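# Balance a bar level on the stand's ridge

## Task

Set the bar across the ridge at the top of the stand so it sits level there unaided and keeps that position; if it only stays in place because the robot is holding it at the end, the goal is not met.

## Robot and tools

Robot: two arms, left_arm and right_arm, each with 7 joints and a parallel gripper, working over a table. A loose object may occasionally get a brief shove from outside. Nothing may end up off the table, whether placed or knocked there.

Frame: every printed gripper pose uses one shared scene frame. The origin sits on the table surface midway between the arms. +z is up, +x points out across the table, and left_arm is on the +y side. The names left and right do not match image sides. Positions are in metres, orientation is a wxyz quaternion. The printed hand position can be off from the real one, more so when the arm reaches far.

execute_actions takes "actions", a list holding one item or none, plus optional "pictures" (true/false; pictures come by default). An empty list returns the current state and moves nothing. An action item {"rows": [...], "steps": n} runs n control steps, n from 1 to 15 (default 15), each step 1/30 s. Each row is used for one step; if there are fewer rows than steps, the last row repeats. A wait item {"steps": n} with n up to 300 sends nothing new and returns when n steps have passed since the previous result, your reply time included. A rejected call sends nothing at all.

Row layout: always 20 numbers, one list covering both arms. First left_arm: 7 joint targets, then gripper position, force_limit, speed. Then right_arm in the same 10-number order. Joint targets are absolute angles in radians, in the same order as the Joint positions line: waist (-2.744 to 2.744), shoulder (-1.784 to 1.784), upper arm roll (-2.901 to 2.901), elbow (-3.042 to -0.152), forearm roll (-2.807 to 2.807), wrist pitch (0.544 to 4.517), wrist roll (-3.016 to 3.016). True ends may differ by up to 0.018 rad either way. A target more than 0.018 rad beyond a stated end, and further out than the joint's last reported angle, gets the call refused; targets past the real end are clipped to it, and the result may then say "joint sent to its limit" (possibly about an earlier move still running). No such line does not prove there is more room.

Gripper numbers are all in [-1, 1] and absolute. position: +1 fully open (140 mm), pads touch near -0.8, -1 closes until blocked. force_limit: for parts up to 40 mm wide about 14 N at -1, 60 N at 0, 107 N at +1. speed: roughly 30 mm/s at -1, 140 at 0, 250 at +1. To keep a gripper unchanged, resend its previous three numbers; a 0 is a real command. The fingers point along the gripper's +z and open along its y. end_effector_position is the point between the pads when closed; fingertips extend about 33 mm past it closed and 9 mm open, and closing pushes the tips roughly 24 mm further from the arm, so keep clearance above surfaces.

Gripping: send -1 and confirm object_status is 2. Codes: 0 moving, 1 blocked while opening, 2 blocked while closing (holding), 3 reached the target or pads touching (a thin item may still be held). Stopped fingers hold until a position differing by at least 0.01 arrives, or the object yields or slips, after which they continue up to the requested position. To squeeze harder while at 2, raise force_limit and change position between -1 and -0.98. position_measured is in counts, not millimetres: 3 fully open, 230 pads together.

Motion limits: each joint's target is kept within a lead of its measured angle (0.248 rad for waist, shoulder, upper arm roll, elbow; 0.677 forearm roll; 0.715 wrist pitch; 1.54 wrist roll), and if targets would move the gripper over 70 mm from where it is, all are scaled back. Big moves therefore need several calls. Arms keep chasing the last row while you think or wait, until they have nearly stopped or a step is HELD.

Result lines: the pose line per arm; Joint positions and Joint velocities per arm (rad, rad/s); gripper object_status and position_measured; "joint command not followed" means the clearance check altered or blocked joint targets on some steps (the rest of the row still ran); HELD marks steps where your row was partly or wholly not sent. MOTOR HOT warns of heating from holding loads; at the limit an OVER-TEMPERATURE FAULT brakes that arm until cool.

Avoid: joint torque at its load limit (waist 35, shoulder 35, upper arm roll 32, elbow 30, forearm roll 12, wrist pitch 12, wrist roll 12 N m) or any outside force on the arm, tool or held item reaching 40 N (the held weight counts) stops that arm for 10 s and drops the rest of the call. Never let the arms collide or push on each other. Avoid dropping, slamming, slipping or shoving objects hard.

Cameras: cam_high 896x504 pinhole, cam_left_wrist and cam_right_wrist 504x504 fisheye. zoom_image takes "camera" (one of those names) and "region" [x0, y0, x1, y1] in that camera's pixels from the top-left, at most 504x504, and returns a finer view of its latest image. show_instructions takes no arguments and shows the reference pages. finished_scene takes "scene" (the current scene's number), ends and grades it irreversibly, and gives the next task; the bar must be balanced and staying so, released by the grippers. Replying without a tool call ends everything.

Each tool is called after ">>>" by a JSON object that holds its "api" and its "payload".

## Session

>>> {"api": "execute_actions", "payload": {"actions": []}}

Scene clock: 0.00 s of 4100.00 s.
left_arm: end_effector_position=(+0.6852, +0.5281, +0.1914) position_measured=3 object_status=3 end_effector_quat_wxyz=(+0.610, +0.759, +0.069, +0.217) | right_arm: end_effector_position=(+0.5766, +0.1795, +0.2218) position_measured=3 object_status=3 end_effector_quat_wxyz=(+0.348, +0.619, +0.449, +0.543)
Joint positions: left_arm=[ 0.831  0.9   -0.113 -1.331 -1.235  1.546 -0.65 ] | right_arm=[ 1.167  0.693 -0.151 -1.603 -1.717  2.121 -0.456]
Joint velocities: left_arm=[ 0.    -0.     0.001  0.    -0.001 -0.     0.001] | right_arm=[ 0.001 -0.    -0.001  0.001  0.001  0.001  0.   ]

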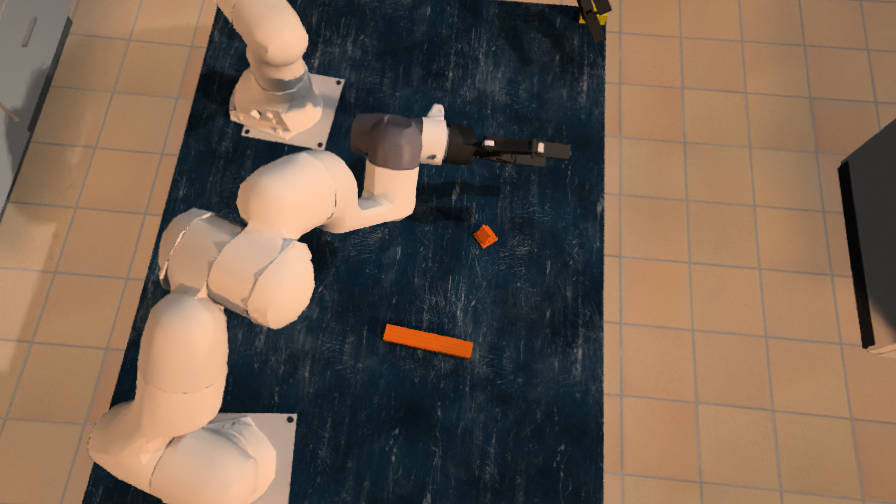

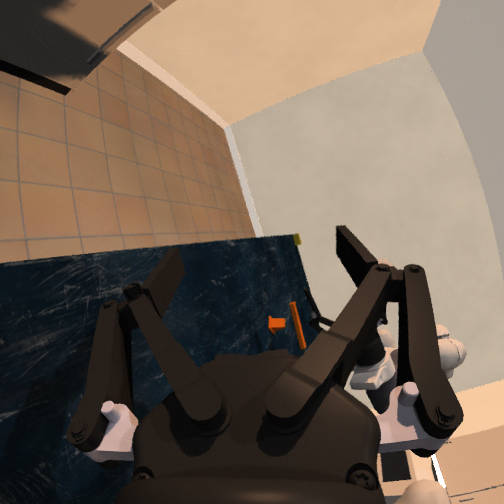

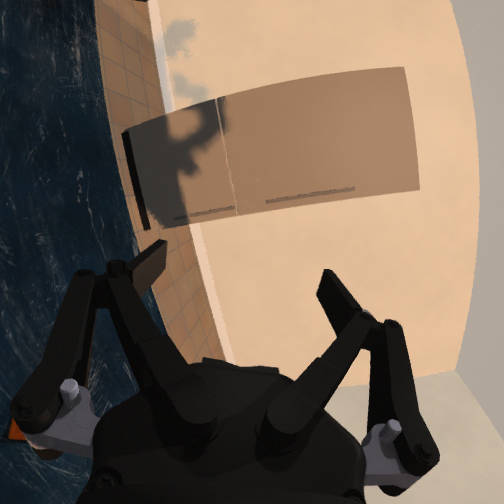

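>>> {"api": "execute_actions", "payload": {"actions": [{"rows":[[0.5,0,0,-1.9,0,1.9,-2.33,1,0,0,-0.4,0,-0.151,-1.6,-1.717,2.121,-0.456,1,0,0]]}], "pictures": false}}

>>> {"api": "execute_actions", "payload": {"actions": [{"steps":90}], "pictures": false}}

>>> {"api": "execute_actions", "payload": {"actions": [{"rows":[[-0.906,0.3,0,-1.75,0,2.05,-2.33,1,0,0,-0.4,0,-0.151,-1.6,-1.717,2.121,-0.456,1,0,0]]}], "pictures": false}}

>>> {"api": "execute_actions", "payload": {"actions": [{"steps":75}]}}

>>> {"api": "execute_actions", "payload": {"actions": [{"rows":[[-0.906,0.51,0,-1.74,0,2.255,-2.33,1,0,0,-0.4,0,-0.151,-1.6,-1.717,2.121,-0.456,1,0,0]]}], "pictures": false}}

>>> {"api": "execute_actions", "payload": {"actions": [{"steps":30}]}}

Scene clock: 9.80 s of 4100.00 s.
left_arm: end_effector_position=(+0.4790, +0.5144, +0.1239) position_measured=3 object_status=3 end_effector_quat_wxyz=(+0.150, +0.944, +0.246, -0.163) | right_arm: end_effector_position=(+0.7072, +0.0388, +0.4060) position_measured=3 object_status=3 end_effector_quat_wxyz=(+0.359, +0.673, +0.298, +0.574)
Joint positions: left_arm=[ 0.519  0.357 -0.018 -1.833 -0.247  1.806 -1.576] | right_arm=[ 0.929  0.452 -0.142 -1.608 -1.717  2.125 -0.456]
Joint velocities: left_arm=[-0.128 -1.262  0.067 -0.429  1.068  0.251 -1.381] | right_arm=[-0.516 -0.52  -0.022  0.006 -0.     0.    -0.001]
Steps of this call (steps 1 to 90: nothing new was sent; then 6.30 s passed at rest; steps 91 to 105: all 15 steps of this action). Readings (joint positions | what the end effector reports):
91: left_arm=[0.817 0.884 -0.098 -1.353 -1.197 1.566 -0.697] | right_arm=[1.160 0.687 -0.145 -1.606 -1.717 2.123 -0.456] | left_arm position_measured=3 object_status=3 | right_arm position_measured=3 object_status=3
92: left_arm=[0.793 0.857 -0.080 -1.385 -1.133 1.590 -0.759] | right_arm=[1.148 0.675 -0.140 -1.609 -1.717 2.124 -0.456] | left_arm position_measured=3 object_status=3 | right_arm position_measured=3 object_status=3
94: left_arm=[0.735 0.795 -0.052 -1.455 -0.992 1.638 -0.900] | right_arm=[1.118 0.644 -0.138 -1.610 -1.717 2.125 -0.456] | left_arm position_measured=3 object_status=3 | right_arm position_measured=3 object_status=3
98: left_arm=[0.608 0.639 -0.030 -1.618 -0.663 1.721 -1.187] | right_arm=[1.051 0.574 -0.139 -1.609 -1.717 2.125 -0.456] | left_arm position_measured=3 object_status=3 | right_arm position_measured=3 object_status=3
105: the state above

Scene clock: 12.80 s of 4100.00 s.
left_arm: end_effector_position=(+0.4924, +0.5965, +0.2850) position_measured=3 object_status=3 end_effector_quat_wxyz=(+0.001, +0.838, +0.546, -0.001) | right_arm: end_effector_position=(+0.5429, -0.9773, +0.7449) position_measured=3 object_status=3 end_effector_quat_wxyz=(+0.637, +0.596, -0.301, +0.385)
Joint positions: left_arm=[ 0.502 -0.    -0.001 -1.898 -0.003  1.896 -2.326] | right_arm=[-0.402  0.    -0.153 -1.602 -1.717  2.119 -0.456]
Joint velocities: left_arm=[-0.001 -0.002 -0.001  0.002 -0.    -0.     0.   ] | right_arm=[-0.     0.     0.     0.001 -0.     0.001 -0.001]
Steps of this call (steps 1 to 75: the robot went on to your last target; steps 76 to 90: nothing new was sent). Readings (joint positions | what the end effector reports):
1: left_arm=[0.516 0.315 -0.016 -1.846 -0.214 1.815 -1.620] | right_arm=[0.911 0.434 -0.142 -1.607 -1.717 2.125 -0.456] | left_arm position_measured=3 object_status=3 | right_arm position_measured=3 object_status=3
2: left_arm=[0.513 0.273 -0.014 -1.855 -0.186 1.822 -1.660] | right_arm=[0.894 0.417 -0.143 -1.607 -1.717 2.125 -0.456] | left_arm position_measured=3 object_status=3 | right_arm position_measured=3 object_status=3
4: left_arm=[0.510 0.191 -0.010 -1.868 -0.141 1.836 -1.734] | right_arm=[0.859 0.382 -0.144 -1.607 -1.717 2.125 -0.456] | left_arm position_measured=3 object_status=3 | right_arm position_measured=3 object_status=3
8: left_arm=[0.505 0.041 -0.004 -1.884 -0.057 1.867 -1.919] | right_arm=[0.789 0.313 -0.145 -1.606 -1.717 2.125 -0.456] | left_arm position_measured=3 object_status=3 | right_arm position_measured=3 object_status=3
90: the state above
All arms were judged still, so your last target was given up. Only a new action makes them travel on or press farther. Fingers that are still opening or closing keep moving.

Scene clock: 13.30 s of 4100.00 s.
left_arm: end_effector_position=(+0.5915, +0.3721, +0.1950) position_measured=3 object_status=3 end_effector_quat_wxyz=(-0.009, +0.931, +0.364, -0.021) | right_arm: end_effector_position=(+0.5429, -0.9773, +0.7449) position_measured=3 object_status=3 end_effector_quat_wxyz=(+0.637, +0.596, -0.301, +0.385)
Joint positions: left_arm=[ 0.083  0.263  0.008 -1.775 -0.002  1.993 -2.326] | right_arm=[-0.402  0.    -0.153 -1.602 -1.717  2.119 -0.456]
Joint velocities: left_arm=[-0.935  0.203 -0.058  0.079  0.     0.117  0.001] | right_arm=[-0.001  0.001 -0.    -0.    -0.     0.001  0.002]
Steps of this call (steps 1 to 15: all 15 steps of this action). Readings (joint positions | what the end effector reports):
1: left_arm=[0.487 0.012 0.009 -1.884 -0.002 1.902 -2.326] | right_arm=[-0.402 0.000 -0.153 -1.602 -1.717 2.119 -0.456] | left_arm position_measured=3 object_status=3 | right_arm position_measured=3 object_status=3
2: left_arm=[0.464 0.036 0.015 -1.863 -0.002 1.913 -2.326] | right_arm=[-0.402 0.000 -0.153 -1.602 -1.717 2.119 -0.456] | left_arm position_measured=3 object_status=3 | right_arm position_measured=3 object_status=3
4: left_arm=[0.413 0.087 0.016 -1.835 -0.002 1.931 -2.326] | right_arm=[-0.402 0.000 -0.153 -1.602 -1.717 2.119 -0.456] | left_arm position_measured=3 object_status=3 | right_arm position_measured=3 object_status=3
8: left_arm=[0.300 0.178 0.013 -1.803 -0.002 1.959 -2.326] | right_arm=[-0.402 0.000 -0.153 -1.602 -1.717 2.119 -0.456] | left_arm position_measured=3 object_status=3 | right_arm position_measured=3 object_status=3
15: the state above

Scene clock: 15.80 s of 4100.00 s.
left_arm: end_effector_position=(+0.3149, -0.1602, +0.1871) position_measured=3 object_status=3 end_effector_quat_wxyz=(-0.002, +0.992, -0.126, -0.002) | right_arm: end_effector_position=(+0.5429, -0.9773, +0.7449) position_measured=3 object_status=3 end_effector_quat_wxyz=(+0.637, +0.596, -0.301, +0.385)
Joint positions: left_arm=[-0.907  0.3   -0.001 -1.752 -0.002  2.046 -2.327] | right_arm=[-0.402  0.    -0.153 -1.602 -1.717  2.119 -0.456]
Joint velocities: left_arm=[ 0.001 -0.    -0.     0.001  0.     0.    -0.001] | right_arm=[ 0.001 -0.    -0.001 -0.001 -0.     0.001  0.   ]
Steps of this call (steps 1 to 60: the robot went on to your last target; steps 61 to 75: nothing new was sent). Readings (joint positions | what the end effector reports):
1: left_arm=[0.050 0.269 0.007 -1.773 -0.002 1.997 -2.326] | right_arm=[-0.402 0.000 -0.153 -1.602 -1.717 2.119 -0.456] | left_arm position_measured=3 object_status=3 | right_arm position_measured=3 object_status=3
2: left_arm=[0.018 0.275 0.007 -1.771 -0.002 2.001 -2.326] | right_arm=[-0.402 0.000 -0.153 -1.602 -1.717 2.119 -0.456] | left_arm position_measured=3 object_status=3 | right_arm position_measured=3 object_status=3
4: left_arm=[-0.047 0.282 0.005 -1.767 -0.002 2.007 -2.326] | right_arm=[-0.402 0.000 -0.153 -1.602 -1.717 2.119 -0.456] | left_arm position_measured=3 object_status=3 | right_arm position_measured=3 object_status=3
8: left_arm=[-0.178 0.291 0.004 -1.761 -0.002 2.017 -2.326] | right_arm=[-0.402 0.000 -0.153 -1.602 -1.717 2.119 -0.456] | left_arm position_measured=3 object_status=3 | right_arm position_measured=3 object_status=3
75: the state above
All arms were judged still, so your last target was given up. Only a new action makes them travel on or press farther. Fingers that are still opening or closing keep moving.

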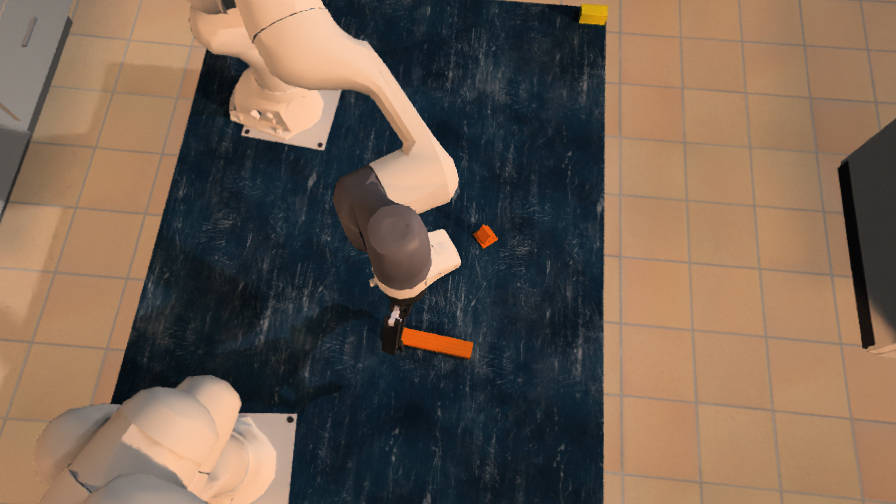

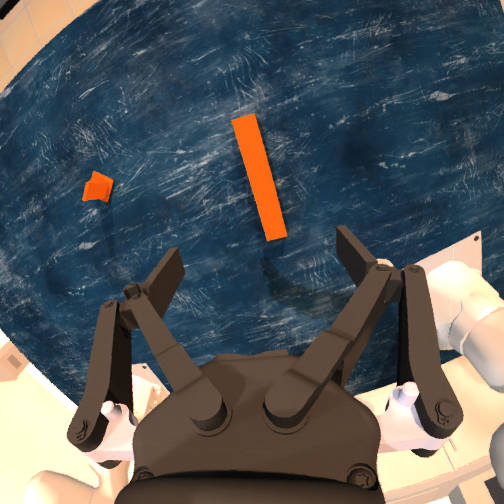

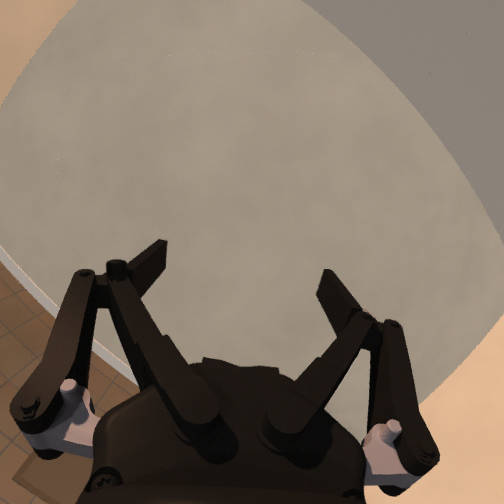

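Scene clock: 16.30 s of 4100.00 s.
left_arm: end_effector_position=(+0.3259, -0.1774, +0.0677) position_measured=3 object_status=3 end_effector_quat_wxyz=(-0.008, +0.992, -0.126, -0.008) | right_arm: end_effector_position=(+0.5429, -0.9773, +0.7449) position_measured=3 object_status=3 end_effector_quat_wxyz=(+0.637, +0.596, -0.301, +0.385)
Joint positions: left_arm=[-0.907  0.514 -0.    -1.744 -0.002  2.235 -2.327] | right_arm=[-0.402  0.    -0.153 -1.602 -1.717  2.119 -0.456]
Joint velocities: left_arm=[ 0.001 -0.06   0.001  0.035 -0.     0.102 -0.001] | right_arm=[ 0.     0.    -0.001 -0.001  0.    -0.001 -0.001]
Steps of this call (steps 1 to 15: all 15 steps of this action). Readings (joint positions | what the end effector reports):
1: left_arm=[-0.907 0.311 -0.001 -1.744 -0.002 2.063 -2.327] | right_arm=[-0.402 0.000 -0.153 -1.602 -1.717 2.119 -0.456] | left_arm position_measured=3 object_status=3 | right_arm position_measured=3 object_status=3
2: left_arm=[-0.907 0.337 -0.000 -1.736 -0.002 2.086 -2.327] | right_arm=[-0.402 0.000 -0.153 -1.602 -1.717 2.119 -0.456] | left_arm position_measured=3 object_status=3 | right_arm position_measured=3 object_status=3
4: left_arm=[-0.907 0.400 -0.000 -1.733 -0.002 2.128 -2.327] | right_arm=[-0.402 0.000 -0.153 -1.602 -1.717 2.119 -0.456] | left_arm position_measured=3 object_status=3 | right_arm position_measured=3 object_status=3
8: left_arm=[-0.907 0.505 -0.000 -1.745 -0.002 2.193 -2.327] | right_arm=[-0.402 0.000 -0.153 -1.602 -1.717 2.119 -0.456] | left_arm position_measured=3 object_status=3 | right_arm position_measured=3 object_status=3
15: the state above

Scene clock: 17.30 s of 4100.00 s.
left_arm: end_effector_position=(+0.3297, -0.1835, +0.0726) position_measured=3 object_status=3 end_effector_quat_wxyz=(+0.001, +0.992, -0.126, -0.001) | right_arm: end_effector_position=(+0.5429, -0.9773, +0.7449) position_measured=3 object_status=3 end_effector_quat_wxyz=(+0.637, +0.596, -0.301, +0.385)
Joint positions: left_arm=[-0.907  0.51  -0.    -1.741 -0.002  2.251 -2.327] | right_arm=[-0.402  0.    -0.153 -1.602 -1.717  2.119 -0.456]
Joint velocities: left_arm=[ 0.001 -0.    -0.     0.     0.002 -0.     0.001] | right_arm=[ 0.     0.001 -0.001 -0.001 -0.001  0.001  0.002]
Steps of this call (steps 1 to 30: the robot went on to your last target). Readings (joint positions | what the end effector reports):
1: left_arm=[-0.907 0.512 -0.000 -1.743 -0.002 2.238 -2.327] | right_arm=[-0.402 0.000 -0.153 -1.602 -1.717 2.119 -0.456] | left_arm position_measured=3 object_status=3 | right_arm position_measured=3 object_status=3
2: left_arm=[-0.907 0.511 -0.000 -1.742 -0.002 2.241 -2.327] | right_arm=[-0.402 0.000 -0.153 -1.602 -1.717 2.119 -0.456] | left_arm position_measured=3 object_status=3 | right_arm position_measured=3 object_status=3
4: left_arm=[-0.907 0.510 -0.000 -1.741 -0.002 2.245 -2.327] | right_arm=[-0.402 0.000 -0.153 -1.602 -1.717 2.119 -0.456] | left_arm position_measured=3 object_status=3 | right_arm position_measured=3 object_status=3
8: left_arm=[-0.907 0.510 -0.000 -1.741 -0.002 2.248 -2.327] | right_arm=[-0.402 0.000 -0.153 -1.602 -1.717 2.119 -0.456] | left_arm position_measured=3 object_status=3 | right_arm position_measured=3 object_status=3
30: the state above
All arms were judged still, so your last target was given up. Only a new action makes them travel on or press farther. Fingers that are still opening or closing keep moving.

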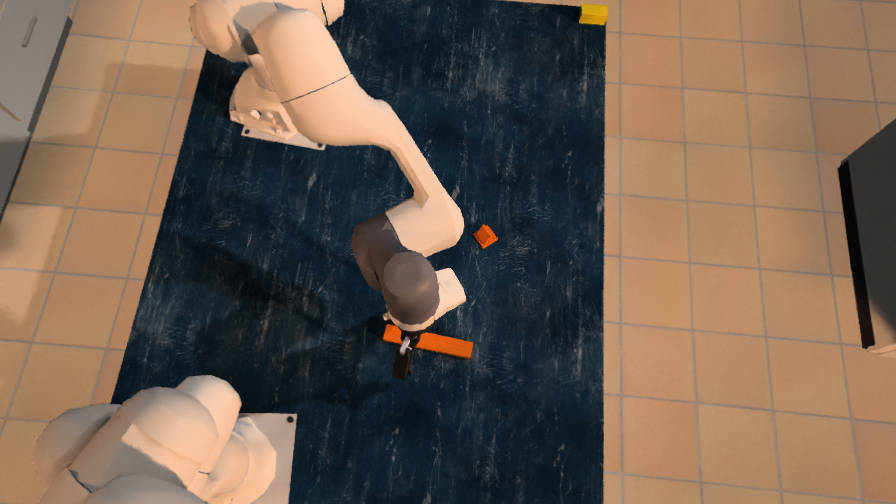

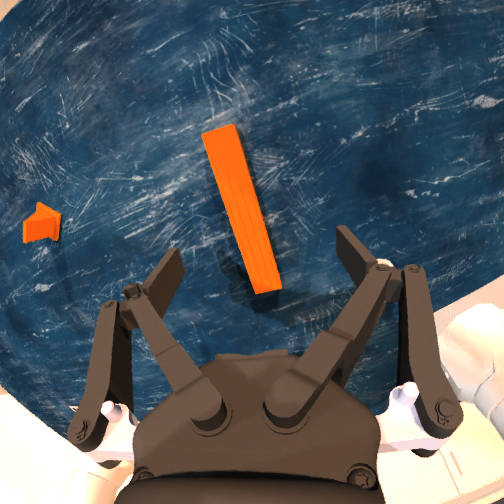

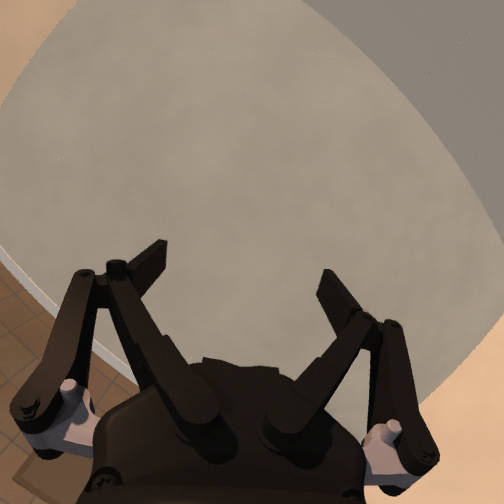

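>>> {"api": "execute_actions", "payload": {"actions": [{"rows":[[-0.881,0.56,0,-1.758,0,2.323,-2.475,1,0,0,-0.4,0,-0.151,-1.6,-1.717,2.121,-0.456,1,0,0]]}], "pictures": false}}

>>> {"api": "execute_actions", "payload": {"actions": [{"rows":[[-0.881,0.56,0,-1.758,0,2.323,-2.475,-1,-0.5,0,-0.4,0,-0.151,-1.6,-1.717,2.121,-0.456,1,0,0]]}], "pictures": false}}

>>> {"api": "execute_actions", "payload": {"actions": [{"steps":25}]}}

>>> {"api": "zoom_image", "payload": {"camera": "cam_high", "region": [360,210,540,380]}}

Scene clock: 23.00 s of 4100.00 s.
left_arm: end_effector_position=(+0.3433, -0.1714, +0.0365) position_measured=3 object_status=3 end_effector_quat_wxyz=(-0.002, +0.999, -0.055, -0.002) | right_arm: end_effector_position=(+0.5430, -0.9772, +0.7450) position_measured=3 object_status=3 end_effector_quat_wxyz=(+0.637, +0.596, -0.301, +0.385)
Joint positions: left_arm=[-0.882  0.561  0.001 -1.759 -0.002  2.315 -2.443] | right_arm=[-0.402  0.    -0.153 -1.602 -1.717  2.119 -0.456]
Joint velocities: left_arm=[-0.    -0.006 -0.    -0.002  0.001  0.026 -0.095] | right_arm=[ 0.     0.001  0.001  0.001 -0.     0.001 -0.002]
Steps of this call (steps 1 to 90: nothing new was sent; then 2.20 s passed at rest; steps 91 to 105: all 15 steps of this action). Readings (joint positions | what the end effector reports):
91: left_arm=[-0.904 0.513 -0.003 -1.742 -0.002 2.262 -2.338] | right_arm=[-0.402 0.000 -0.153 -1.602 -1.717 2.119 -0.456] | left_arm position_measured=3 object_status=3 | right_arm position_measured=3 object_status=3
92: left_arm=[-0.900 0.522 -0.003 -1.743 -0.002 2.273 -2.352] | right_arm=[-0.402 0.000 -0.153 -1.602 -1.717 2.119 -0.456] | left_arm position_measured=3 object_status=3 | right_arm position_measured=3 object_status=3
94: left_arm=[-0.890 0.543 -0.002 -1.750 -0.002 2.289 -2.376] | right_arm=[-0.402 0.000 -0.153 -1.602 -1.717 2.119 -0.456] | left_arm position_measured=3 object_status=3 | right_arm position_measured=3 object_status=3
98: left_arm=[-0.882 0.563 0.001 -1.759 -0.002 2.304 -2.410] | right_arm=[-0.402 0.000 -0.153 -1.602 -1.717 2.119 -0.456] | left_arm position_measured=3 object_status=3 | right_arm position_measured=3 object_status=3
105: the state above

Scene clock: 23.50 s of 4100.00 s.
left_arm: end_effector_position=(+0.3441, -0.1725, +0.0372) position_measured=107 object_status=0 end_effector_quat_wxyz=(+0.000, +0.999, -0.043, -0.000) | right_arm: end_effector_position=(+0.5430, -0.9772, +0.7450) position_measured=3 object_status=3 end_effector_quat_wxyz=(+0.637, +0.596, -0.301, +0.385)
Joint positions: left_arm=[-0.882  0.561  0.001 -1.759 -0.002  2.319 -2.466] | right_arm=[-0.402  0.    -0.153 -1.602 -1.717  2.119 -0.456]
Joint velocities: left_arm=[ 0.    -0.001  0.001 -0.001  0.     0.002 -0.019] | right_arm=[ 0.002 -0.    -0.     0.    -0.001  0.    -0.001]
Steps of this call (steps 1 to 15: all 15 steps of this action). Readings (joint positions | what the end effector reports):
1: left_arm=[-0.882 0.561 0.001 -1.759 -0.002 2.316 -2.446] | right_arm=[-0.402 0.000 -0.153 -1.602 -1.717 2.119 -0.456] | left_arm position_measured=3 object_status=0 | right_arm position_measured=3 object_status=3
2: left_arm=[-0.882 0.561 0.001 -1.759 -0.002 2.317 -2.448] | right_arm=[-0.402 0.000 -0.153 -1.602 -1.717 2.119 -0.456] | left_arm position_measured=8 object_status=0 | right_arm position_measured=3 object_status=3
4: left_arm=[-0.882 0.561 0.001 -1.759 -0.002 2.318 -2.453] | right_arm=[-0.402 0.000 -0.153 -1.602 -1.717 2.119 -0.456] | left_arm position_measured=23 object_status=0 | right_arm position_measured=3 object_status=3
8: left_arm=[-0.882 0.561 0.001 -1.759 -0.002 2.318 -2.460] | right_arm=[-0.402 0.000 -0.153 -1.602 -1.717 2.119 -0.456] | left_arm position_measured=54 object_status=0 | right_arm position_measured=3 object_status=3
15: the state above

Scene clock: 24.33 s of 4100.00 s.
left_arm: end_effector_position=(+0.3443, -0.1729, +0.0377) position_measured=184 object_status=2 end_effector_quat_wxyz=(+0.001, +0.999, -0.040, -0.000) | right_arm: end_effector_position=(+0.5430, -0.9772, +0.7450) position_measured=3 object_status=3 end_effector_quat_wxyz=(+0.637, +0.596, -0.301, +0.385)
Joint positions: left_arm=[-0.882  0.56   0.001 -1.759 -0.002  2.32  -2.471] | right_arm=[-0.402  0.    -0.153 -1.602 -1.717  2.119 -0.456]
Joint velocities: left_arm=[-0.001  0.001  0.001  0.001  0.     0.    -0.001] | right_arm=[-0.    -0.001  0.001 -0.    -0.001  0.    -0.   ]
Steps of this call (steps 1 to 15: the robot went on to your last target; steps 16 to 25: nothing new was sent). Readings (joint positions | what the end effector reports):
1: left_arm=[-0.882 0.561 0.001 -1.759 -0.002 2.319 -2.467] | right_arm=[-0.402 0.000 -0.153 -1.602 -1.717 2.119 -0.456] | left_arm position_measured=115 object_status=0 | right_arm position_measured=3 object_status=3
2: left_arm=[-0.882 0.561 0.001 -1.759 -0.002 2.319 -2.467] | right_arm=[-0.402 0.000 -0.153 -1.602 -1.717 2.119 -0.456] | left_arm position_measured=122 object_status=0 | right_arm position_measured=3 object_status=3
4: left_arm=[-0.882 0.561 0.001 -1.759 -0.002 2.319 -2.468] | right_arm=[-0.402 0.000 -0.153 -1.602 -1.717 2.119 -0.456] | left_arm position_measured=137 object_status=0 | right_arm position_measured=3 object_status=3
8: left_arm=[-0.882 0.561 0.001 -1.759 -0.002 2.319 -2.469] | right_arm=[-0.402 0.000 -0.153 -1.602 -1.717 2.119 -0.456] | left_arm position_measured=168 object_status=0 | right_arm position_measured=3 object_status=3
25: the state above
All arms were judged still, so your last target was given up. Only a new action makes them travel on or press farther. Fingers that are still opening or closing keep moving.

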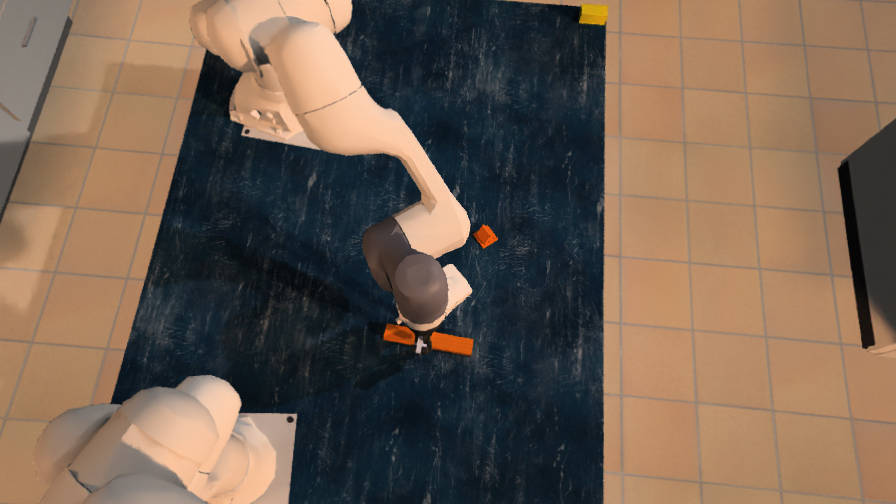

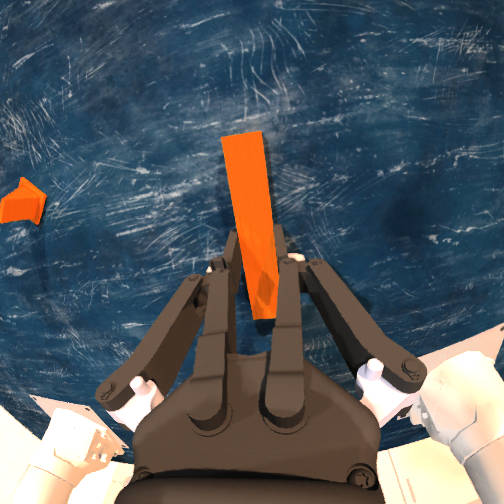

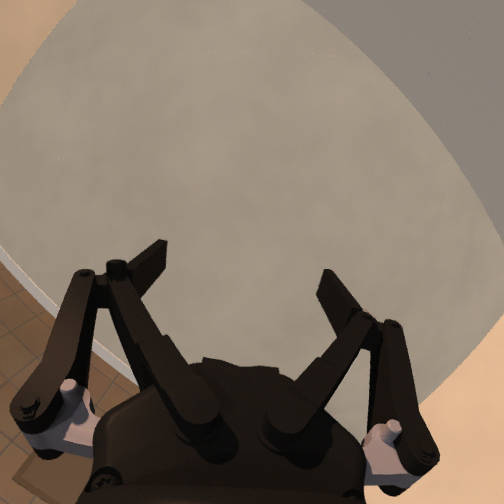

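Region (360, 210, 540, 380) of cam_high's 896x504 image, scaled by 2.800, with more detail than that image has.

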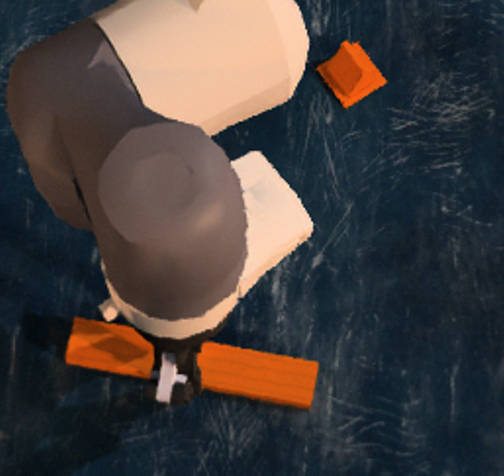

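>>> {"api": "execute_actions", "payload": {"actions": [{"rows":[[-0.881,0.3,0,-1.85,0,2.15,-2.0,-1,-0.5,0,-0.4,0,-0.151,-1.6,-1.717,2.121,-0.456,1,0,0]]}], "pictures": false}}

>>> {"api": "execute_actions", "payload": {"actions": [{"rows":[[-0.46,-0.03,0,-2.33,0,2.305,-0.03,-1,-0.5,0,-0.4,0,-0.151,-1.6,-1.717,2.121,-0.456,1,0,0]]}], "pictures": false}}

>>> {"api": "execute_actions", "payload": {"actions": [{"steps":50}], "pictures": false}}

>>> {"api": "execute_actions", "payload": {"actions": [{"rows":[[-0.46,0.07,0,-2.37,0,2.445,-0.03,-1,-0.5,0,-0.4,0,-0.151,-1.6,-1.717,2.121,-0.456,1,0,0]]}], "pictures": false}}

>>> {"api": "execute_actions", "payload": {"actions": [{"steps":20}]}}

>>> {"api": "zoom_image", "payload": {"camera": "cam_left_wrist", "region": [100,100,350,350]}}

Scene clock: 32.30 s of 4100.00 s.
left_arm: end_effector_position=(+0.3278, -0.1487, +0.1560) position_measured=184 object_status=2 end_effector_quat_wxyz=(+0.009, +0.976, -0.219, +0.008) | right_arm: end_effector_position=(+0.5430, -0.9772, +0.7450) position_measured=3 object_status=3 end_effector_quat_wxyz=(+0.637, +0.596, -0.301, +0.385)
Joint positions: left_arm=[-0.882  0.297  0.001 -1.846 -0.002  2.167 -2.112] | right_arm=[-0.402  0.    -0.153 -1.602 -1.717  2.119 -0.456]
Joint velocities: left_arm=[-0.001  0.062  0.    -0.051 -0.    -0.088  0.359] | right_arm=[ 0.001  0.     0.001  0.001  0.     0.001 -0.001]
Steps of this call (steps 1 to 90: nothing new was sent; then 4.47 s passed at rest; steps 91 to 105: all 15 steps of this action). Readings (joint positions | what the end effector reports):
91: left_arm=[-0.882 0.546 0.001 -1.774 -0.002 2.307 -2.448] | right_arm=[-0.402 0.000 -0.153 -1.602 -1.717 2.119 -0.456] | left_arm position_measured=184 object_status=2 | right_arm position_measured=3 object_status=3
92: left_arm=[-0.882 0.514 0.001 -1.799 -0.002 2.287 -2.421] | right_arm=[-0.402 0.000 -0.153 -1.602 -1.717 2.119 -0.456] | left_arm position_measured=184 object_status=2 | right_arm position_measured=3 object_status=3
94: left_arm=[-0.882 0.439 0.001 -1.825 -0.002 2.253 -2.362] | right_arm=[-0.402 0.000 -0.153 -1.602 -1.717 2.119 -0.456] | left_arm position_measured=184 object_status=2 | right_arm position_measured=3 object_status=3
98: left_arm=[-0.882 0.311 0.001 -1.836 -0.002 2.202 -2.236] | right_arm=[-0.402 0.000 -0.153 -1.602 -1.717 2.119 -0.456] | left_arm position_measured=184 object_status=2 | right_arm position_measured=3 object_status=3
105: the state above

Scene clock: 32.80 s of 4100.00 s.
left_arm: end_effector_position=(+0.4016, +0.1085, +0.1397) position_measured=184 object_status=2 end_effector_quat_wxyz=(+0.001, +0.811, -0.585, -0.008) | right_arm: end_effector_position=(+0.5430, -0.9772, +0.7450) position_measured=3 object_status=3 end_effector_quat_wxyz=(+0.637, +0.596, -0.301, +0.385)
Joint positions: left_arm=[-0.474 -0.015  0.01  -2.304 -0.001  2.274 -0.887] | right_arm=[-0.402  0.    -0.153 -1.602 -1.717  2.119 -0.456]
Joint velocities: left_arm=[ 0.333 -0.133  0.065 -0.38  -0.     0.128  2.825] | right_arm=[ 0.001  0.    -0.    -0.    -0.001 -0.     0.001]
Steps of this call (steps 1 to 15: all 15 steps of this action). Readings (joint positions | what the end effector reports):
1: left_arm=[-0.867 0.284 -0.010 -1.871 -0.002 2.176 -2.057] | right_arm=[-0.402 0.000 -0.153 -1.602 -1.717 2.119 -0.456] | left_arm position_measured=184 object_status=2 | right_arm position_measured=3 object_status=3
2: left_arm=[-0.844 0.257 -0.017 -1.906 -0.002 2.183 -1.993] | right_arm=[-0.402 0.000 -0.153 -1.602 -1.717 2.119 -0.456] | left_arm position_measured=184 object_status=2 | right_arm position_measured=3 object_status=3
4: left_arm=[-0.789 0.200 -0.018 -1.968 -0.002 2.198 -1.867] | right_arm=[-0.402 0.000 -0.153 -1.602 -1.717 2.119 -0.456] | left_arm position_measured=184 object_status=2 | right_arm position_measured=3 object_status=3
8: left_arm=[-0.662 0.093 -0.010 -2.089 -0.002 2.226 -1.601] | right_arm=[-0.402 0.000 -0.153 -1.602 -1.717 2.119 -0.456] | left_arm position_measured=184 object_status=2 | right_arm position_measured=3 object_status=3
15: the state above

Scene clock: 34.47 s of 4100.00 s.
left_arm: end_effector_position=(+0.4020, +0.1113, +0.1384) position_measured=184 object_status=2 end_effector_quat_wxyz=(-0.000, -0.500, +0.866, -0.001) | right_arm: end_effector_position=(+0.5430, -0.9772, +0.7450) position_measured=3 object_status=3 end_effector_quat_wxyz=(+0.637, +0.596, -0.301, +0.385)
Joint positions: left_arm=[-0.461 -0.028  0.001 -2.328 -0.001  2.301 -0.037] | right_arm=[-0.402  0.    -0.153 -1.602 -1.717  2.119 -0.456]
Joint velocities: left_arm=[-0.    -0.    -0.     0.001 -0.    -0.     0.011] | right_arm=[ 0.     0.     0.     0.001 -0.    -0.001 -0.002]
Steps of this call (steps 1 to 50: the robot went on to your last target). Readings (joint positions | what the end effector reports):
1: left_arm=[-0.466 -0.018 0.011 -2.314 -0.001 2.278 -0.799] | right_arm=[-0.402 0.000 -0.153 -1.602 -1.717 2.119 -0.456] | left_arm position_measured=184 object_status=2 | right_arm position_measured=3 object_status=3
2: left_arm=[-0.462 -0.021 0.010 -2.320 -0.001 2.282 -0.719] | right_arm=[-0.402 0.000 -0.153 -1.602 -1.717 2.119 -0.456] | left_arm position_measured=184 object_status=2 | right_arm position_measured=3 object_status=3
4: left_arm=[-0.461 -0.024 0.007 -2.326 -0.001 2.287 -0.584] | right_arm=[-0.402 0.000 -0.153 -1.602 -1.717 2.119 -0.456] | left_arm position_measured=184 object_status=2 | right_arm position_measured=3 object_status=3
8: left_arm=[-0.461 -0.028 0.002 -2.328 -0.001 2.295 -0.389] | right_arm=[-0.402 0.000 -0.153 -1.602 -1.717 2.119 -0.456] | left_arm position_measured=184 object_status=2 | right_arm position_measured=3 object_status=3
50: the state above

Scene clock: 34.97 s of 4100.00 s.
left_arm: end_effector_position=(+0.3988, +0.1133, +0.0815) position_measured=184 object_status=2 end_effector_quat_wxyz=(-0.003, -0.499, +0.867, +0.005) | right_arm: end_effector_position=(+0.5430, -0.9772, +0.7450) position_measured=3 object_status=3 end_effector_quat_wxyz=(+0.637, +0.596, -0.301, +0.385)
Joint positions: left_arm=[-0.461  0.072  0.001 -2.372 -0.001  2.433 -0.034] | right_arm=[-0.402  0.    -0.153 -1.602 -1.717  2.119 -0.456]
Joint velocities: left_arm=[ 0.001  0.     0.001 -0.001 -0.     0.048  0.001] | right_arm=[ 0.     0.001  0.     0.     0.001  0.    -0.   ]
Steps of this call (steps 1 to 15: all 15 steps of this action). Readings (joint positions | what the end effector reports):
1: left_arm=[-0.461 -0.020 0.001 -2.331 -0.001 2.322 -0.037] | right_arm=[-0.402 0.000 -0.153 -1.602 -1.717 2.119 -0.456] | left_arm position_measured=184 object_status=2 | right_arm position_measured=3 object_status=3
2: left_arm=[-0.461 0.002 0.001 -2.337 -0.001 2.346 -0.036] | right_arm=[-0.402 0.000 -0.153 -1.602 -1.717 2.119 -0.456] | left_arm position_measured=184 object_status=2 | right_arm position_measured=3 object_status=3
4: left_arm=[-0.461 0.044 0.001 -2.356 -0.001 2.377 -0.036] | right_arm=[-0.402 0.000 -0.153 -1.602 -1.717 2.119 -0.456] | left_arm position_measured=184 object_status=2 | right_arm position_measured=3 object_status=3
8: left_arm=[-0.461 0.074 0.001 -2.372 -0.001 2.409 -0.035] | right_arm=[-0.402 0.000 -0.153 -1.602 -1.717 2.119 -0.456] | left_arm position_measured=184 object_status=2 | right_arm position_measured=3 object_status=3
15: the state above

Scene clock: 35.63 s of 4100.00 s.
left_arm: end_effector_position=(+0.4009, +0.1120, +0.0822) position_measured=184 object_status=2 end_effector_quat_wxyz=(-0.001, -0.499, +0.867, +0.001) | right_arm: end_effector_position=(+0.5430, -0.9772, +0.7450) position_measured=3 object_status=3 end_effector_quat_wxyz=(+0.637, +0.596, -0.301, +0.385)
Joint positions: left_arm=[-0.461  0.072  0.001 -2.372 -0.001  2.441 -0.034] | right_arm=[-0.402  0.    -0.153 -1.602 -1.717  2.119 -0.456]
Joint velocities: left_arm=[-0.    -0.    -0.     0.001  0.     0.001  0.   ] | right_arm=[ 0.    -0.    -0.001  0.    -0.001 -0.    -0.003]
Steps of this call (steps 1 to 15: the robot went on to your last target; steps 16 to 20: nothing new was sent). Readings (joint positions | what the end effector reports):
1: left_arm=[-0.461 0.072 0.001 -2.372 -0.001 2.434 -0.034] | right_arm=[-0.402 0.000 -0.153 -1.602 -1.717 2.119 -0.456] | left_arm position_measured=184 object_status=2 | right_arm position_measured=3 object_status=3
2: left_arm=[-0.461 0.072 0.001 -2.372 -0.001 2.436 -0.034] | right_arm=[-0.402 0.000 -0.153 -1.602 -1.717 2.119 -0.456] | left_arm position_measured=184 object_status=2 | right_arm position_measured=3 object_status=3
4: left_arm=[-0.461 0.072 0.001 -2.372 -0.001 2.437 -0.034] | right_arm=[-0.402 0.000 -0.153 -1.602 -1.717 2.119 -0.456] | left_arm position_measured=184 object_status=2 | right_arm position_measured=3 object_status=3
8: left_arm=[-0.461 0.072 0.001 -2.372 -0.001 2.439 -0.034] | right_arm=[-0.402 0.000 -0.153 -1.602 -1.717 2.119 -0.456] | left_arm position_measured=184 object_status=2 | right_arm position_measured=3 object_status=3
20: the state above
All arms were judged still, so your last target was given up. Only a new action makes them travel on or press farther. Fingers that are still opening or closing keep moving.

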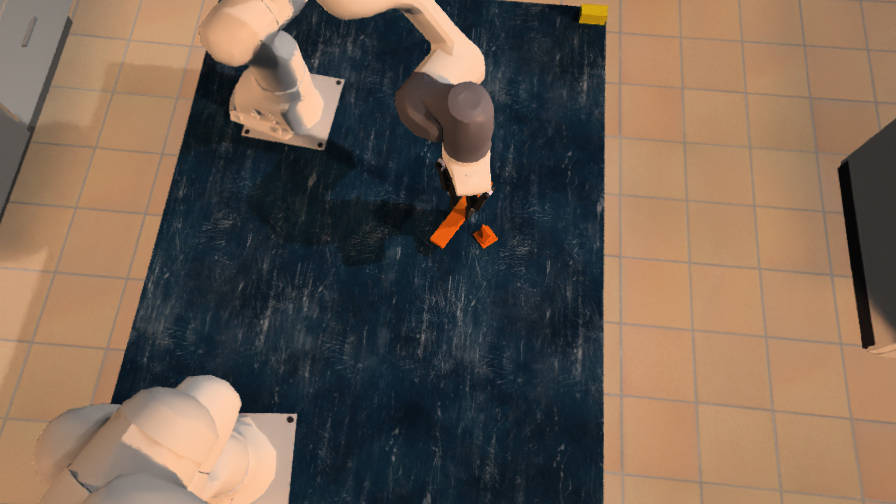

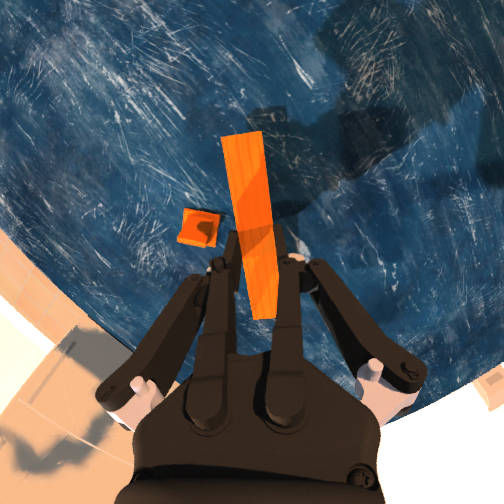

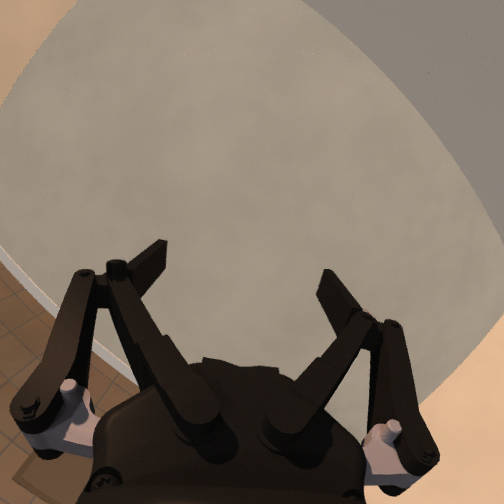

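Region (100, 100, 350, 350) of cam_left_wrist's 504x504 image, scaled by 2.016, with more detail than that image has.

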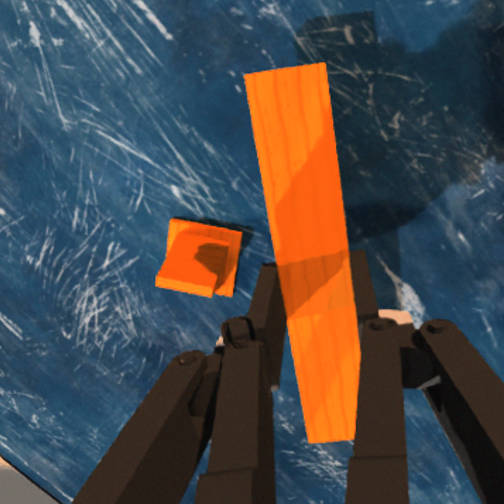

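>>> {"api": "execute_actions", "payload": {"actions": [{"rows":[[-0.462,0.03,0,-2.35,0,2.385,0.27,-1,-0.5,0,-0.4,0,-0.151,-1.6,-1.717,2.121,-0.456,1,0,0]]}], "pictures": false}}

>>> {"api": "execute_actions", "payload": {"actions": [{"rows":[[-0.462,0.2,0,-2.13,0,2.335,0.27,-1,-0.5,0,-0.4,0,-0.151,-1.6,-1.717,2.121,-0.456,1,0,0]]}], "pictures": false}}

>>> {"api": "execute_actions", "payload": {"actions": [{"steps":15}], "pictures": false}}

>>> {"api": "execute_actions", "payload": {"actions": [{"rows":[[-0.462,0.22,0,-2.138,0,2.363,0.27,-1,-0.5,0,-0.4,0,-0.151,-1.6,-1.717,2.121,-0.456,1,0,0]]}], "pictures": false}}

>>> {"api": "execute_actions", "payload": {"actions": [{"rows":[[-0.462,0.232,0,-2.142,0,2.379,0.27,-1,-0.5,0,-0.4,0,-0.151,-1.6,-1.717,2.121,-0.456,1,0,0]]}]}}

>>> {"api": "zoom_image", "payload": {"camera": "cam_high", "region": [410,160,570,290]}}

Scene clock: 46.17 s of 4100.00 s.
left_arm: end_effector_position=(+0.4059, +0.1088, +0.1076) position_measured=184 object_status=2 end_effector_quat_wxyz=(+0.003, -0.391, +0.920, -0.005) | right_arm: end_effector_position=(+0.5430, -0.9772, +0.7450) position_measured=3 object_status=3 end_effector_quat_wxyz=(+0.637, +0.596, -0.301, +0.385)
Joint positions: left_arm=[-0.461  0.03   0.001 -2.351 -0.001  2.391  0.207] | right_arm=[-0.402  0.    -0.153 -1.602 -1.717  2.119 -0.456]
Joint velocities: left_arm=[-0.001  0.    -0.     0.     0.    -0.019  0.198] | right_arm=[ 0.    -0.001 -0.    -0.001  0.     0.001  0.   ]
Steps of this call (steps 1 to 90: nothing new was sent; then 7.03 s passed at rest; steps 91 to 105: all 15 steps of this action). Readings (joint positions | what the end effector reports):
91: left_arm=[-0.461 0.068 0.001 -2.371 -0.001 2.433 -0.009] | right_arm=[-0.402 0.000 -0.153 -1.602 -1.717 2.119 -0.456] | left_arm position_measured=184 object_status=2 | right_arm position_measured=3 object_status=3
92: left_arm=[-0.461 0.060 0.001 -2.367 -0.001 2.424 0.019] | right_arm=[-0.402 0.000 -0.153 -1.602 -1.717 2.119 -0.456] | left_arm position_measured=184 object_status=2 | right_arm position_measured=3 object_status=3
94: left_arm=[-0.461 0.042 0.001 -2.358 -0.001 2.412 0.068] | right_arm=[-0.402 0.000 -0.153 -1.602 -1.717 2.119 -0.456] | left_arm position_measured=184 object_status=2 | right_arm position_measured=3 object_status=3
98: left_arm=[-0.461 0.030 0.001 -2.351 -0.001 2.401 0.138] | right_arm=[-0.402 0.000 -0.153 -1.602 -1.717 2.119 -0.456] | left_arm position_measured=184 object_status=2 | right_arm position_measured=3 object_status=3
105: the state above

Scene clock: 46.67 s of 4100.00 s.
left_arm: end_effector_position=(+0.4577, +0.0760, +0.1035) position_measured=184 object_status=2 end_effector_quat_wxyz=(+0.002, -0.369, +0.930, -0.004) | right_arm: end_effector_position=(+0.5430, -0.9772, +0.7450) position_measured=3 object_status=3 end_effector_quat_wxyz=(+0.637, +0.596, -0.301, +0.385)
Joint positions: left_arm=[-0.461  0.199  0.001 -2.133 -0.002  2.341  0.255] | right_arm=[-0.402  0.    -0.153 -1.602 -1.717  2.119 -0.456]
Joint velocities: left_arm=[-0.    -0.     0.     0.006  0.001 -0.016  0.04 ] | right_arm=[-0.    -0.001  0.001  0.001  0.    -0.001 -0.002]
Steps of this call (steps 1 to 15: all 15 steps of this action). Readings (joint positions | what the end effector reports):
1: left_arm=[-0.461 0.058 0.001 -2.312 -0.002 2.374 0.213] | right_arm=[-0.402 0.000 -0.153 -1.602 -1.717 2.119 -0.456] | left_arm position_measured=184 object_status=2 | right_arm position_measured=3 object_status=3
2: left_arm=[-0.461 0.106 0.001 -2.248 -0.002 2.369 0.219] | right_arm=[-0.402 0.000 -0.153 -1.602 -1.717 2.119 -0.456] | left_arm position_measured=184 object_status=2 | right_arm position_measured=3 object_status=3
4: left_arm=[-0.461 0.163 0.001 -2.179 -0.002 2.362 0.228] | right_arm=[-0.402 0.000 -0.153 -1.602 -1.717 2.119 -0.456] | left_arm position_measured=184 object_status=2 | right_arm position_measured=3 object_status=3
8: left_arm=[-0.461 0.196 0.001 -2.142 -0.002 2.350 0.242] | right_arm=[-0.402 0.000 -0.153 -1.602 -1.717 2.119 -0.456] | left_arm position_measured=184 object_status=2 | right_arm position_measured=3 object_status=3
15: the state above

Scene clock: 47.17 s of 4100.00 s.
left_arm: end_effector_position=(+0.4571, +0.0764, +0.1033) position_measured=184 object_status=2 end_effector_quat_wxyz=(+0.001, -0.364, +0.931, -0.003) | right_arm: end_effector_position=(+0.5430, -0.9772, +0.7450) position_measured=3 object_status=3 end_effector_quat_wxyz=(+0.637, +0.596, -0.301, +0.385)
Joint positions: left_arm=[-0.461  0.199  0.001 -2.133 -0.002  2.338  0.264] | right_arm=[-0.402  0.    -0.153 -1.602 -1.717  2.119 -0.456]
Joint velocities: left_arm=[ 0.    -0.    -0.001  0.001  0.001 -0.     0.007] | right_arm=[ 0.001  0.001  0.001  0.001 -0.001 -0.    -0.   ]
Steps of this call (steps 1 to 15: the robot went on to your last target). Readings (joint positions | what the end effector reports):
1: left_arm=[-0.461 0.199 0.001 -2.133 -0.002 2.341 0.256] | right_arm=[-0.402 0.000 -0.153 -1.602 -1.717 2.119 -0.456] | left_arm position_measured=184 object_status=2 | right_arm position_measured=3 object_status=3
2: left_arm=[-0.461 0.199 0.001 -2.133 -0.002 2.340 0.257] | right_arm=[-0.402 0.000 -0.153 -1.602 -1.717 2.119 -0.456] | left_arm position_measured=184 object_status=2 | right_arm position_measured=3 object_status=3
4: left_arm=[-0.461 0.199 0.001 -2.133 -0.002 2.340 0.259] | right_arm=[-0.402 0.000 -0.153 -1.602 -1.717 2.119 -0.456] | left_arm position_measured=184 object_status=2 | right_arm position_measured=3 object_status=3
8: left_arm=[-0.461 0.199 0.001 -2.133 -0.002 2.339 0.262] | right_arm=[-0.402 0.000 -0.153 -1.602 -1.717 2.119 -0.456] | left_arm position_measured=184 object_status=2 | right_arm position_measured=3 object_status=3
15: the state above
All arms were judged still, so your last target was given up. Only a new action makes them travel on or press farther. Fingers that are still opening or closing keep moving.

Scene clock: 47.67 s of 4100.00 s.
left_arm: end_effector_position=(+0.4560, +0.0771, +0.0910) position_measured=184 object_status=2 end_effector_quat_wxyz=(-0.000, -0.364, +0.932, -0.000) | right_arm: end_effector_position=(+0.5430, -0.9772, +0.7450) position_measured=3 object_status=3 end_effector_quat_wxyz=(+0.637, +0.596, -0.301, +0.385)
Joint positions: left_arm=[-0.461  0.221  0.001 -2.137 -0.002  2.358  0.266] | right_arm=[-0.402  0.    -0.153 -1.602 -1.717  2.119 -0.456]
Joint velocities: left_arm=[-0.001 -0.001 -0.     0.001  0.     0.007  0.001] | right_arm=[ 0.     0.     0.    -0.     0.001  0.001  0.001]
Steps of this call (steps 1 to 15: all 15 steps of this action). Readings (joint positions | what the end effector reports):
1: left_arm=[-0.461 0.201 0.001 -2.133 -0.002 2.342 0.264] | right_arm=[-0.402 0.000 -0.153 -1.602 -1.717 2.119 -0.456] | left_arm position_measured=184 object_status=2 | right_arm position_measured=3 object_status=3
2: left_arm=[-0.461 0.205 0.001 -2.133 -0.002 2.345 0.265] | right_arm=[-0.402 0.000 -0.153 -1.602 -1.717 2.119 -0.456] | left_arm position_measured=184 object_status=2 | right_arm position_measured=3 object_status=3
4: left_arm=[-0.461 0.214 0.001 -2.135 -0.002 2.350 0.265] | right_arm=[-0.402 0.000 -0.153 -1.602 -1.717 2.119 -0.456] | left_arm position_measured=184 object_status=2 | right_arm position_measured=3 object_status=3
8: left_arm=[-0.461 0.221 0.001 -2.137 -0.002 2.354 0.266] | right_arm=[-0.402 0.000 -0.153 -1.602 -1.717 2.119 -0.456] | left_arm position_measured=184 object_status=2 | right_arm position_measured=3 object_status=3
15: the state above

Scene clock: 48.17 s of 4100.00 s.
left_arm: end_effector_position=(+0.4565, +0.0768, +0.0845) position_measured=184 object_status=2 end_effector_quat_wxyz=(-0.000, -0.363, +0.932, -0.001) | right_arm: end_effector_position=(+0.5430, -0.9772, +0.7450) position_measured=3 object_status=3 end_effector_quat_wxyz=(+0.637, +0.596, -0.301, +0.385)
Joint positions: left_arm=[-0.461  0.232  0.001 -2.141 -0.002  2.374  0.266] | right_arm=[-0.402  0.    -0.153 -1.602 -1.717  2.119 -0.456]
Joint velocities: left_arm=[ 0.002 -0.001 -0.     0.     0.001  0.006 -0.001] | right_arm=[ 0.     0.     0.     0.001  0.002 -0.     0.001]
Steps of this call (steps 1 to 15: all 15 steps of this action). Readings (joint positions | what the end effector reports):
1: left_arm=[-0.461 0.221 0.001 -2.137 -0.002 2.360 0.266] | right_arm=[-0.402 0.000 -0.153 -1.602 -1.717 2.119 -0.456] | left_arm position_measured=184 object_status=2 | right_arm position_measured=3 object_status=3
2: left_arm=[-0.461 0.224 0.001 -2.138 -0.002 2.363 0.266] | right_arm=[-0.402 0.000 -0.153 -1.602 -1.717 2.119 -0.456] | left_arm position_measured=184 object_status=2 | right_arm position_measured=3 object_status=3
4: left_arm=[-0.461 0.228 0.001 -2.139 -0.002 2.367 0.266] | right_arm=[-0.402 0.000 -0.153 -1.602 -1.717 2.119 -0.456] | left_arm position_measured=184 object_status=2 | right_arm position_measured=3 object_status=3
8: left_arm=[-0.461 0.232 0.001 -2.141 -0.002 2.371 0.266] | right_arm=[-0.402 0.000 -0.153 -1.602 -1.717 2.119 -0.456] | left_arm position_measured=184 object_status=2 | right_arm position_measured=3 object_status=3
15: the state above

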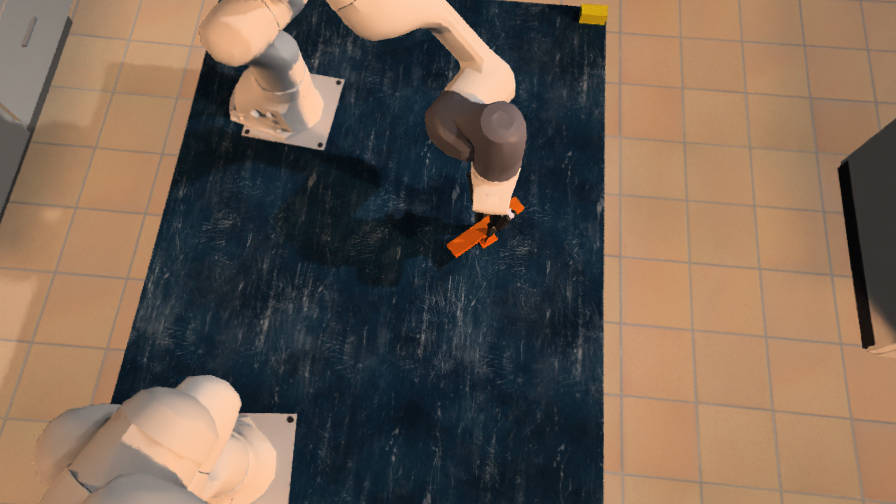

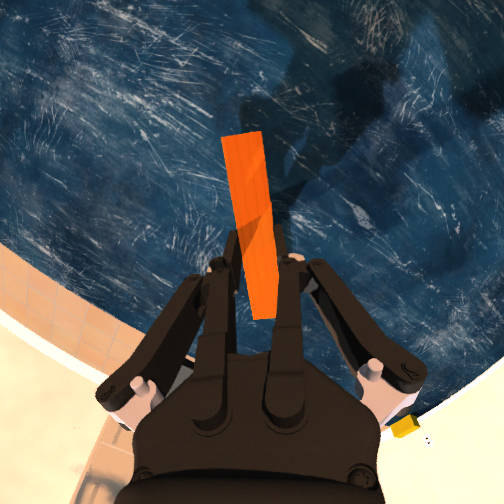

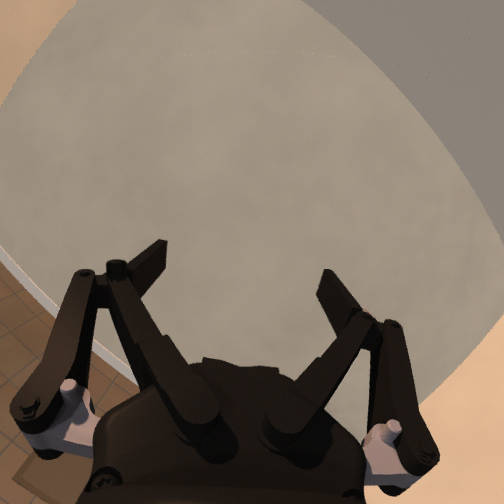

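Region (410, 160, 570, 290) of cam_high's 896x504 image, scaled by 3.150, with more detail than that image has; it fills the top 410 rows of this view, and the rest is white.

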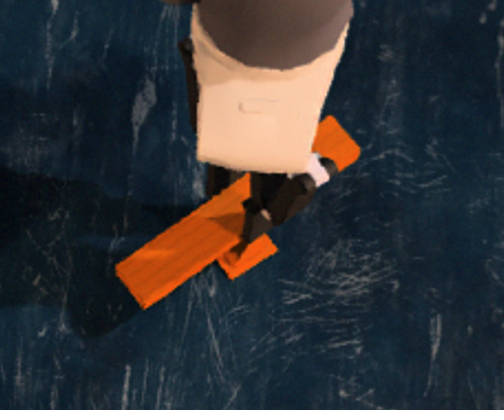

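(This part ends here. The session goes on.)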